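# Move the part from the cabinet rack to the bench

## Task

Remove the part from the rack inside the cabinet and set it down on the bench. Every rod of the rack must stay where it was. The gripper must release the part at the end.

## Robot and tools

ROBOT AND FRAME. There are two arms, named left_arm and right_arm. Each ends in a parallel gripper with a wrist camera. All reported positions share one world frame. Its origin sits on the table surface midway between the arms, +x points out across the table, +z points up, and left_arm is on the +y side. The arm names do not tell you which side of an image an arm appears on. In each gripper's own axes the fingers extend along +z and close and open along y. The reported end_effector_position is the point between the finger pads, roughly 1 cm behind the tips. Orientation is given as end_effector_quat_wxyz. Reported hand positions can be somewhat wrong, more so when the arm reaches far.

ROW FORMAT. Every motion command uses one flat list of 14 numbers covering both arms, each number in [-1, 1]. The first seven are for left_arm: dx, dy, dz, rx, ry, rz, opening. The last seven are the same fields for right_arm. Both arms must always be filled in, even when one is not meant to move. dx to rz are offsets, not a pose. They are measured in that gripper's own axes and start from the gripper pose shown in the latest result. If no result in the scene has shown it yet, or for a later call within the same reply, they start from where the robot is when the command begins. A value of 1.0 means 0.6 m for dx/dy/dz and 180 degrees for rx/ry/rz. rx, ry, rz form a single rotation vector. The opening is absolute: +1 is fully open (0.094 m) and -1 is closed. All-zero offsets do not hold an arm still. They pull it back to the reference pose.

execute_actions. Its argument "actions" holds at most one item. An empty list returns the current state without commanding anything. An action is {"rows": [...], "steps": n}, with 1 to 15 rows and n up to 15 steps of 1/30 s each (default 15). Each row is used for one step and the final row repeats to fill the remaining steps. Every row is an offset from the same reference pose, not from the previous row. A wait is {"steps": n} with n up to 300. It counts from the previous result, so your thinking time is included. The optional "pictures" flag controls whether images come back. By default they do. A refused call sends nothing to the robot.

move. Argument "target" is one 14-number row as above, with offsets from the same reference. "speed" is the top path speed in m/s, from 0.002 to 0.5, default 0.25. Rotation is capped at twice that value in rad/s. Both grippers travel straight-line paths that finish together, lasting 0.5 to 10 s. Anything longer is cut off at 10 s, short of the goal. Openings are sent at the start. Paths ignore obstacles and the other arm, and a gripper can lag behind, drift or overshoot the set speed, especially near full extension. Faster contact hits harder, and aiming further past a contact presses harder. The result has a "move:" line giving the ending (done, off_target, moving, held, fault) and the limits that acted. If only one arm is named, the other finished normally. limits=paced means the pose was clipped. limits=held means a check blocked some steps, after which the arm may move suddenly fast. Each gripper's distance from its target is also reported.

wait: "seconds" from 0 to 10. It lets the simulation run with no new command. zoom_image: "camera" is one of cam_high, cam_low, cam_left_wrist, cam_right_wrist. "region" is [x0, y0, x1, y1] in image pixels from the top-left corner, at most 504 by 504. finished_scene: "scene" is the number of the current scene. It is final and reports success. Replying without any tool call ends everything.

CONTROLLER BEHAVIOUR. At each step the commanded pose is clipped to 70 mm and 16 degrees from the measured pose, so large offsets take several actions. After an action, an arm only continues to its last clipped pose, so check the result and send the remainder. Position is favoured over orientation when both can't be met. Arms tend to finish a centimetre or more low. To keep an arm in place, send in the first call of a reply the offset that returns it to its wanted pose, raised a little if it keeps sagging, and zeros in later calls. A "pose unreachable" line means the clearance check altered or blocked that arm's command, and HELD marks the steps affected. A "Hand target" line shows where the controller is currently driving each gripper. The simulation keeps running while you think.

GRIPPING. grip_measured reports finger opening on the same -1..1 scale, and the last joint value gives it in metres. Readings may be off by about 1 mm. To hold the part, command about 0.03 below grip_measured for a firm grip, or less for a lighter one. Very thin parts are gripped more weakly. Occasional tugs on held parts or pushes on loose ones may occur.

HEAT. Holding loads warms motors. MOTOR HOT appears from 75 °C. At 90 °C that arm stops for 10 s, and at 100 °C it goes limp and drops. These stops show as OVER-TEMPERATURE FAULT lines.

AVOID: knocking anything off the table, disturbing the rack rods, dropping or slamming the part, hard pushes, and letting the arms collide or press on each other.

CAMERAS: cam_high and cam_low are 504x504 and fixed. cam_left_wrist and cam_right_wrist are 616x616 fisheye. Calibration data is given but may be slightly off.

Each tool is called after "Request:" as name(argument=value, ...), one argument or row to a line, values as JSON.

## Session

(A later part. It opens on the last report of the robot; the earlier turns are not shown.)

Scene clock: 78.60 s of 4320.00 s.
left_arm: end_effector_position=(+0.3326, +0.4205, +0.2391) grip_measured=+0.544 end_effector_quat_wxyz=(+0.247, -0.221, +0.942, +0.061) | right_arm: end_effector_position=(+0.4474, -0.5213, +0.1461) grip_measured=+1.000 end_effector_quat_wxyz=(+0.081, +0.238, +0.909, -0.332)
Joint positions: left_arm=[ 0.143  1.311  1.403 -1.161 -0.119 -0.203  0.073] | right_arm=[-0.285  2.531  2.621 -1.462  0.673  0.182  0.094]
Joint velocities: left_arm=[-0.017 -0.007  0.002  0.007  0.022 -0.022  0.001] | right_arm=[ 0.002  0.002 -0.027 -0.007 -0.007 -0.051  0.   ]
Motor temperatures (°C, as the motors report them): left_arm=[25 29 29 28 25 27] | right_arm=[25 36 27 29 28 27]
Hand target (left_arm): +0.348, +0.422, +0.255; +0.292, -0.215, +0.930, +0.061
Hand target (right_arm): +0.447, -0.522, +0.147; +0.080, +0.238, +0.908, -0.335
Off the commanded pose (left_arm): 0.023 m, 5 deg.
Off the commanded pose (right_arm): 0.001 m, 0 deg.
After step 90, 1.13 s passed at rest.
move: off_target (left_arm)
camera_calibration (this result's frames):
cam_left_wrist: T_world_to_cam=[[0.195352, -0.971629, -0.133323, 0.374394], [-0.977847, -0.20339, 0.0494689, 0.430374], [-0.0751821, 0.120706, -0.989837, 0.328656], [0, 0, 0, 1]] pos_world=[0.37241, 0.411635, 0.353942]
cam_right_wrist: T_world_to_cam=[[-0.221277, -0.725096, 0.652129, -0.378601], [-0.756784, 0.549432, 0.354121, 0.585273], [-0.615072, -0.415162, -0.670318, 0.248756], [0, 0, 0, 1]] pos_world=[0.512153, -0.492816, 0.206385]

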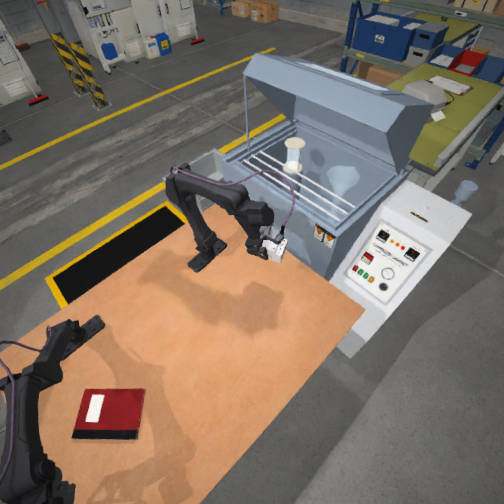

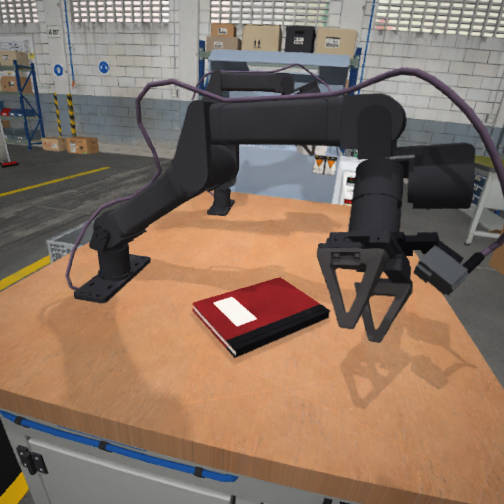

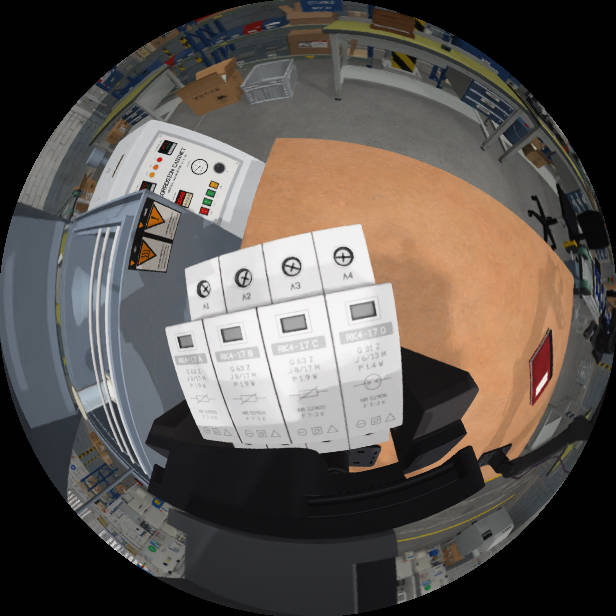

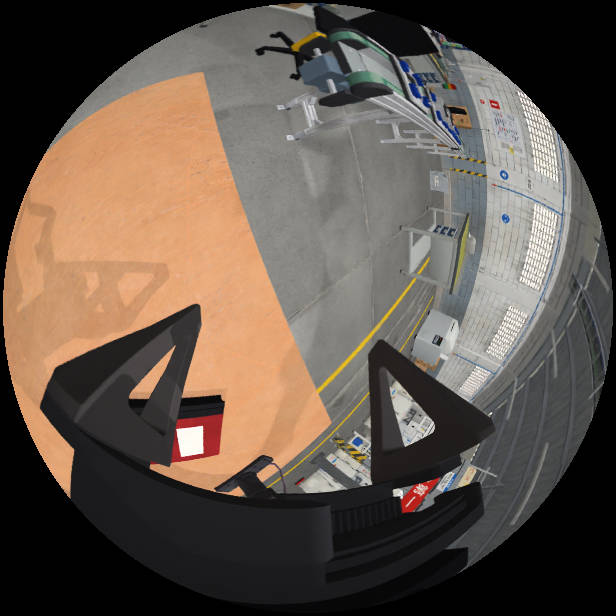

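Request:
move(
  target=[0.215,-0.12,0.26,0,0,0,0.1,0,0,0,0,0,0,1],
  speed=0.15,
)

Scene clock: 84.67 s of 4320.00 s.
left_arm: end_effector_position=(+0.3156, +0.3379, +0.0304) grip_measured=+0.544 end_effector_quat_wxyz=(+0.209, -0.215, +0.953, +0.052) | right_arm: end_effector_position=(+0.4477, -0.5206, +0.1455) grip_measured=+1.000 end_effector_quat_wxyz=(+0.081, +0.238, +0.910, -0.329)
Joint positions: left_arm=[-0.206  1.367  0.634 -0.47  -0.235 -0.52   0.073] | right_arm=[-0.285  2.531  2.621 -1.462  0.667  0.182  0.094]
Joint velocities: left_arm=[-0.007  0.007  0.002 -0.007 -0.051 -0.066 -0.001] | right_arm=[ 0.002 -0.022 -0.012  0.007  0.051 -0.022  0.   ]
Motor temperatures (°C, as the motors report them): left_arm=[25 29 29 29 25 27] | right_arm=[25 37 27 29 28 27]
Hand target (left_arm): +0.332, +0.340, +0.040; +0.245, -0.223, +0.942, +0.057
Hand target (right_arm): +0.447, -0.521, +0.146; +0.081, +0.238, +0.909, -0.332
Off the commanded pose (left_arm): 0.019 m, 5 deg.
Off the commanded pose (right_arm): 0.001 m, 0 deg.
After step 90, 0.90 s passed at rest.
move: off_target (left_arm)
camera_calibration (this result's frames):
cam_left_wrist: T_world_to_cam=[[0.169888, -0.97847, -0.117194, 0.279533], [-0.974434, -0.184537, 0.128155, 0.397441], [-0.147023, 0.0924258, -0.984805, 0.162866], [0, 0, 0, 1]] pos_world=[0.363736, 0.331804, 0.142217]
cam_right_wrist: T_world_to_cam=[[-0.221393, -0.72887, 0.647868, -0.37888], [-0.757912, 0.546654, 0.356004, 0.584116], [-0.613641, -0.41221, -0.673445, 0.250198], [0, 0, 0, 1]] pos_world=[0.512359, -0.49233, 0.206011]

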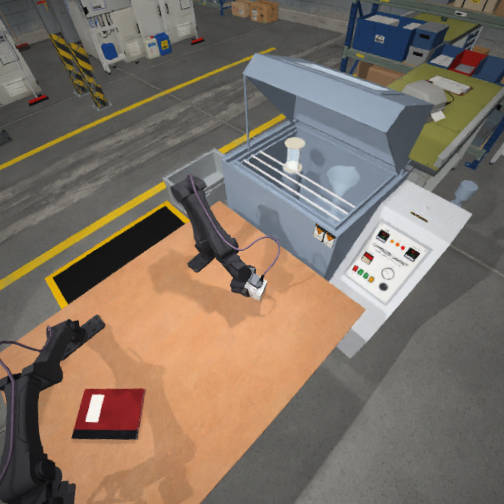

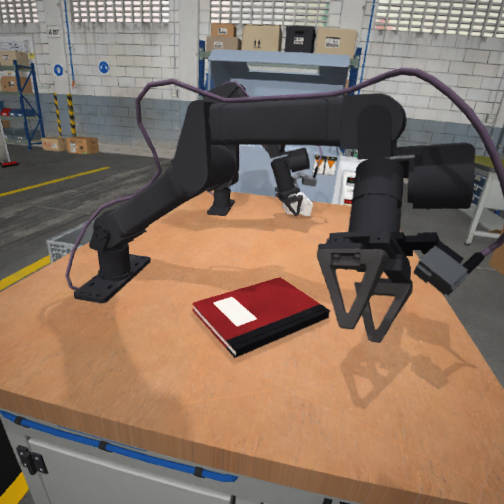

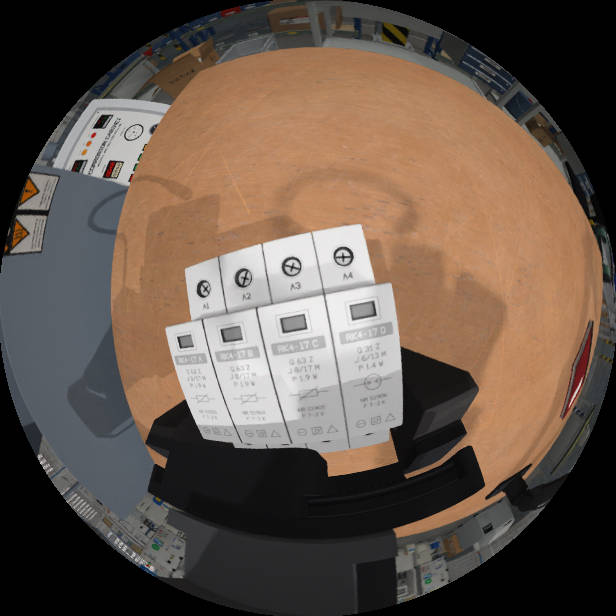

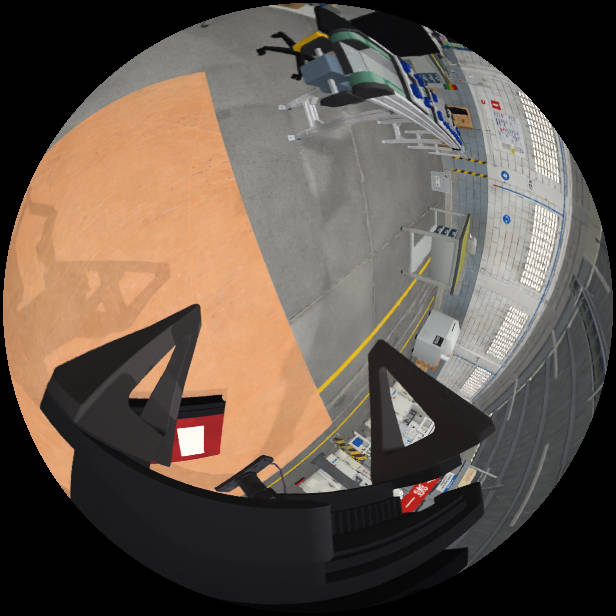

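Request:
move(
  target=[0.009,0,0.016,0,0,0,0.1,0,0,0,0,0,0,1],
  speed=0.03,
)

Request:
execute_actions(
  actions=[
    {"rows":[[0,0,0,0,0,0,1,0,0,0,0,0,0,1]],"steps":15},
  ],
)

Scene clock: 87.93 s of 4320.00 s.
left_arm: end_effector_position=(+0.3078, +0.3368, +0.0199) grip_measured=+0.544 end_effector_quat_wxyz=(+0.195, -0.213, +0.956, +0.051) | right_arm: end_effector_position=(+0.4480, -0.5199, +0.1449) grip_measured=+1.000 end_effector_quat_wxyz=(+0.081, +0.237, +0.911, -0.327)
Joint positions: left_arm=[-0.206  1.379  0.607 -0.458 -0.223 -0.52   0.073] | right_arm=[-0.285  2.531  2.621 -1.462  0.662  0.182  0.094]
Joint velocities: left_arm=[-0.017 -0.002  0.007 -0.037  0.037 -0.051  0.001] | right_arm=[ 0.007 -0.022 -0.007 -0.007 -0.095 -0.051  0.   ]
Motor temperatures (°C, as the motors report them): left_arm=[25 29 29 29 25 27] | right_arm=[25 37 27 29 28 27]
Hand target (left_arm): +0.315, +0.338, +0.020; +0.208, -0.215, +0.953, +0.052
Hand target (right_arm): +0.448, -0.521, +0.145; +0.081, +0.238, +0.910, -0.329
Off the commanded pose (left_arm): 0.007 m, 2 deg.
Off the commanded pose (right_arm): 0.001 m, 0 deg.
move: done
camera_calibration (this result's frames):
cam_left_wrist: T_world_to_cam=[[0.162693, -0.98006, -0.114078, 0.2812], [-0.971275, -0.179428, 0.156304, 0.387774], [-0.173656, 0.0853716, -0.981099, 0.161961], [0, 0, 0, 1]] pos_world=[0.359011, 0.331344, 0.130368]
cam_right_wrist: T_world_to_cam=[[-0.221492, -0.732372, 0.643873, -0.379131], [-0.758964, 0.544051, 0.357746, 0.583037], [-0.612303, -0.409438, -0.676347, 0.251546], [0, 0, 0, 1]] pos_world=[0.512552, -0.491874, 0.205665]

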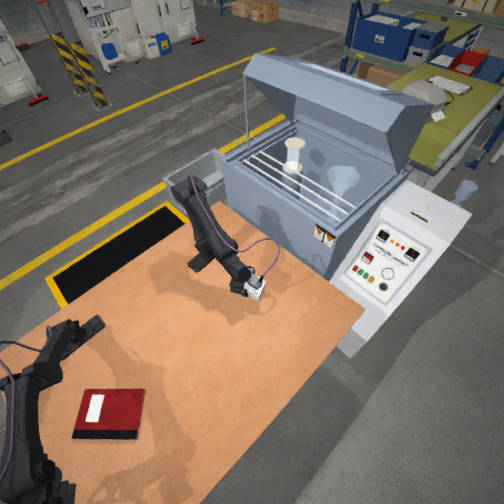

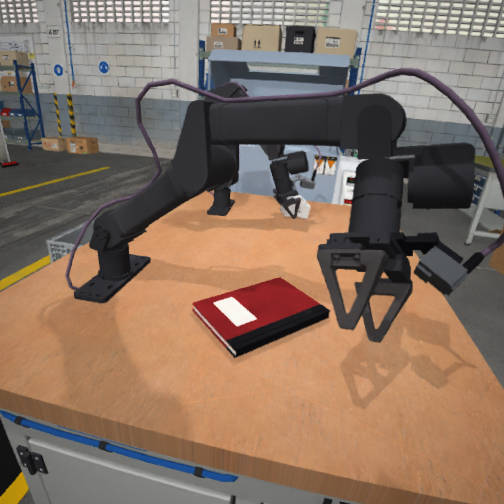

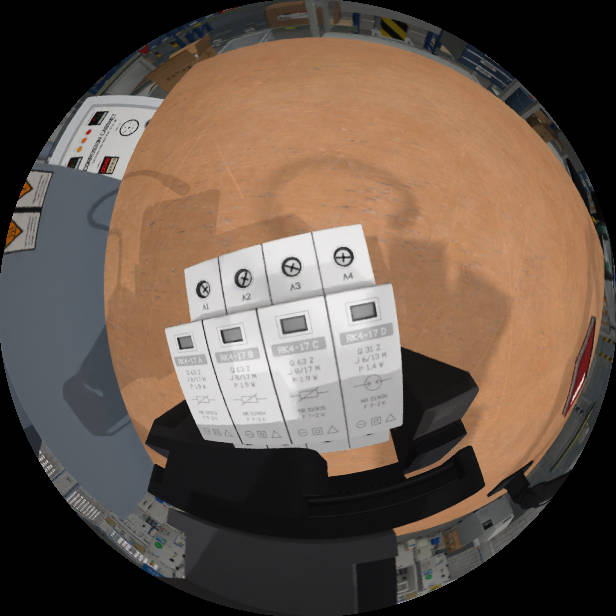

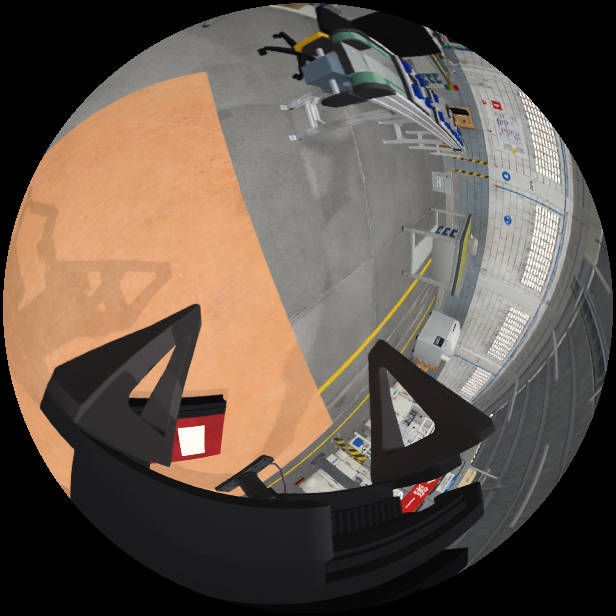

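Scene clock: 88.43 s of 4320.00 s.
left_arm: end_effector_position=(+0.3080, +0.3369, +0.0200) grip_measured=+1.000 end_effector_quat_wxyz=(+0.195, -0.213, +0.956, +0.052) | right_arm: end_effector_position=(+0.4483, -0.5192, +0.1443) grip_measured=+1.000 end_effector_quat_wxyz=(+0.081, +0.237, +0.912, -0.324)
Joint positions: left_arm=[-0.206  1.379  0.607 -0.457 -0.225 -0.52   0.094] | right_arm=[-0.285  2.531  2.621 -1.462  0.657  0.182  0.094]
Joint velocities: left_arm=[ 0.002 -0.007 -0.037  0.037  0.022 -0.022  0.   ] | right_arm=[-0.007 -0.027 -0.002 -0.022 -0.037 -0.066  0.   ]
Motor temperatures (°C, as the motors report them): left_arm=[25 29 29 29 25 27] | right_arm=[25 37 27 29 28 27]
Hand target (left_arm): +0.308, +0.337, +0.020; +0.195, -0.213, +0.956, +0.051
Hand target (right_arm): +0.448, -0.520, +0.145; +0.081, +0.237, +0.911, -0.327
Off the commanded pose (left_arm): 0.000 m, 0 deg.
Off the commanded pose (right_arm): 0.001 m, 0 deg.
Steps of this call (steps 1 to 15: all 15 steps of this action). Readings (end_effector_position):
1: left_arm (+0.3078, +0.3369, +0.0199) | right_arm (+0.4481, -0.5198, +0.1448)
2: left_arm (+0.3080, +0.3369, +0.0200) | right_arm (+0.4481, -0.5196, +0.1447)
4: left_arm (+0.3080, +0.3369, +0.0200) | right_arm (+0.4482, -0.5195, +0.1445)
8: left_arm (+0.3080, +0.3369, +0.0200) | right_arm (+0.4483, -0.5193, +0.1444)
15: the state above
camera_calibration (this result's frames):
cam_left_wrist: T_world_to_cam=[[0.16317, -0.979885, -0.114893, 0.281167], [-0.971344, -0.179953, 0.155266, 0.388187], [-0.172818, 0.0862655, -0.981169, 0.161523], [0, 0, 0, 1]] pos_world=[0.359099, 0.331433, 0.130513]
cam_right_wrist: T_world_to_cam=[[-0.221582, -0.735853, 0.63986, -0.379372], [-0.760015, 0.541438, 0.359474, 0.581958], [-0.610965, -0.40665, -0.679233, 0.252895], [0, 0, 0, 1]] pos_world=[0.512745, -0.491417, 0.205321]

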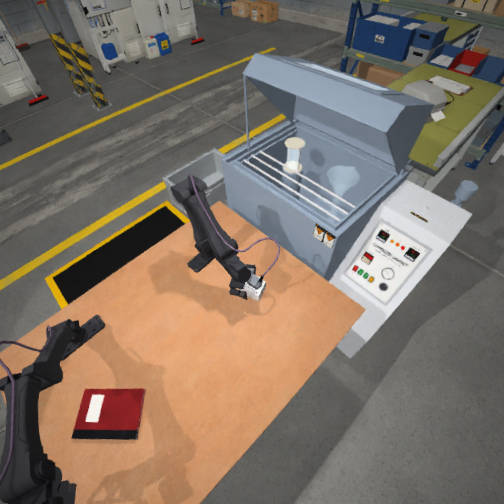

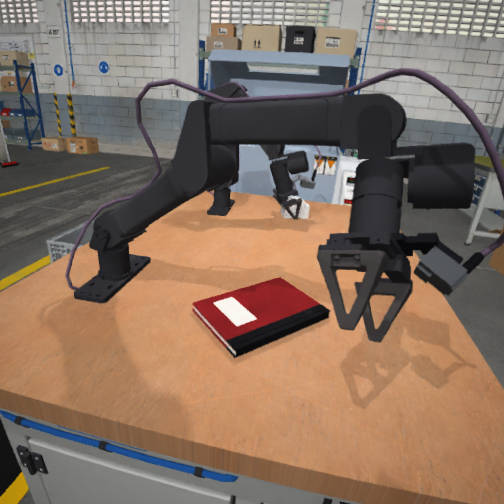

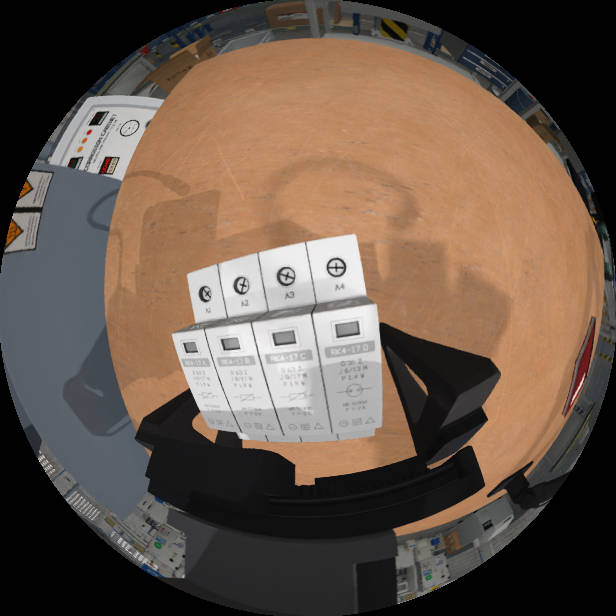

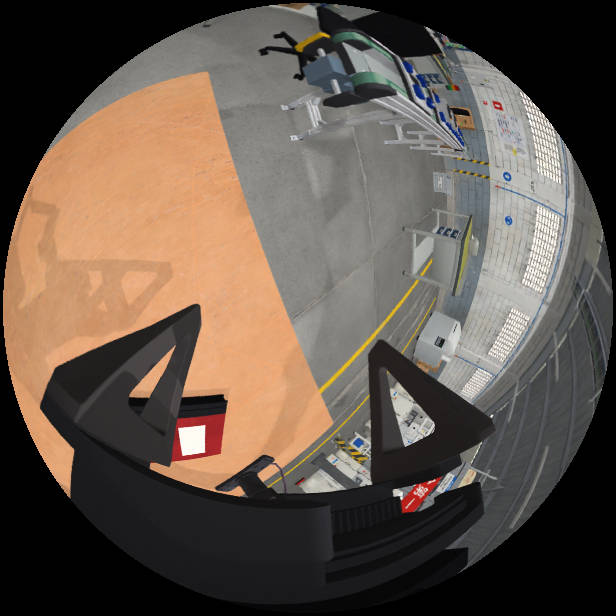

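Retreat upward.

Request:
move(
  target=[-0.08,0,-0.17,0,0,0,1,0,0,0,0,0,0,1],
)

Scene clock: 90.87 s of 4320.00 s.
left_arm: end_effector_position=(+0.3117, +0.3365, +0.1263) grip_measured=+1.000 end_effector_quat_wxyz=(+0.192, -0.213, +0.957, +0.053) | right_arm: end_effector_position=(+0.4486, -0.5185, +0.1437) grip_measured=+1.000 end_effector_quat_wxyz=(+0.081, +0.237, +0.913, -0.322)
Joint positions: left_arm=[-0.206  1.265  0.971 -0.942 -0.225 -0.52   0.094] | right_arm=[-0.285  2.531  2.621 -1.462  0.651  0.182  0.094]
Joint velocities: left_arm=[-0.012 -0.002 -0.002 -0.007  0.022 -0.051  0.   ] | right_arm=[0.022 0.012 0.017 0.037 0.051 0.022 0.   ]
Motor temperatures (°C, as the motors report them): left_arm=[25 29 29 29 25 27] | right_arm=[25 37 27 30 28 27]
Hand target (left_arm): +0.311, +0.336, +0.133; +0.195, -0.213, +0.956, +0.051
Hand target (right_arm): +0.448, -0.519, +0.144; +0.081, +0.237, +0.912, -0.324
Off the commanded pose (left_arm): 0.006 m, 0 deg.
Off the commanded pose (right_arm): 0.001 m, 0 deg.
move: done
camera_calibration (this result's frames):
cam_left_wrist: T_world_to_cam=[[0.162336, -0.979784, -0.116918, 0.29282], [-0.970202, -0.180091, 0.162094, 0.374015], [-0.179873, 0.0871201, -0.979824, 0.268221], [0, 0, 0, 1]] pos_world=[0.363581, 0.33089, 0.23642]
cam_right_wrist: T_world_to_cam=[[-0.221663, -0.739315, 0.63583, -0.379605], [-0.761066, 0.538815, 0.361187, 0.580879], [-0.609625, -0.403847, -0.682103, 0.254245], [0, 0, 0, 1]] pos_world=[0.512937, -0.490958, 0.204979]

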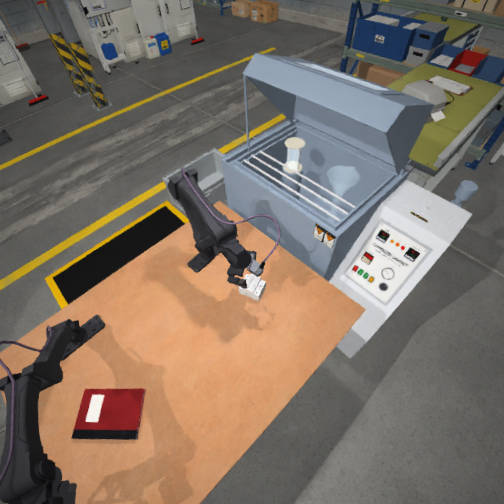

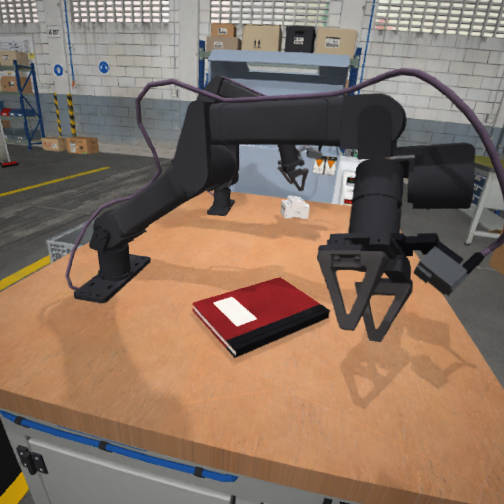

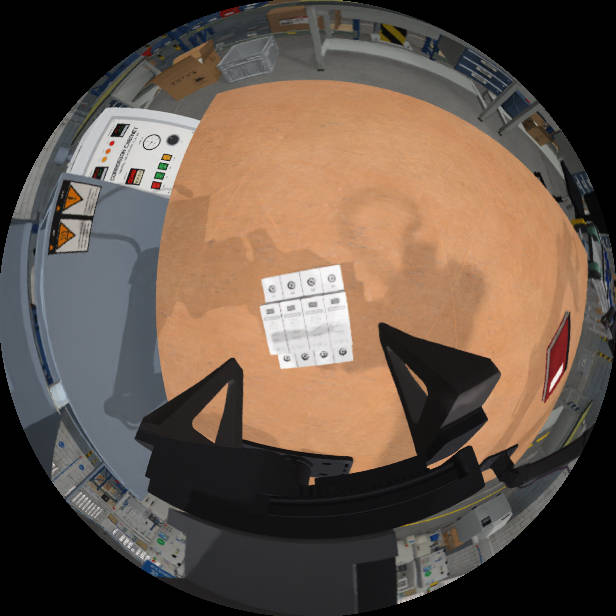

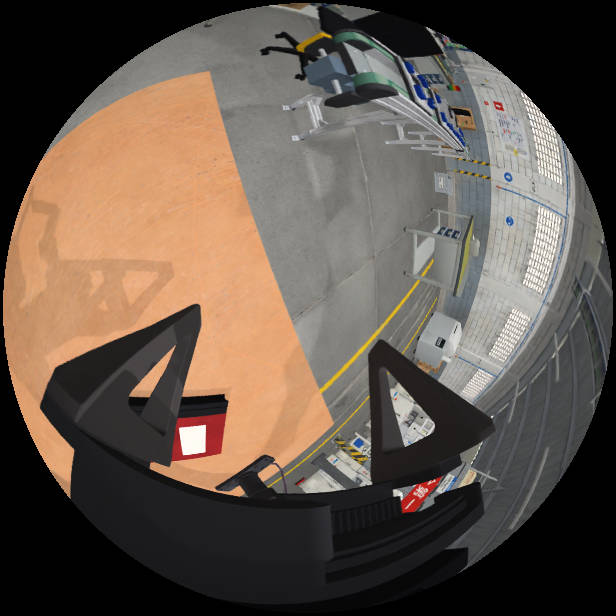

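Request:
finished_scene(
  scene=1,
)

The scene is finished: the task was done.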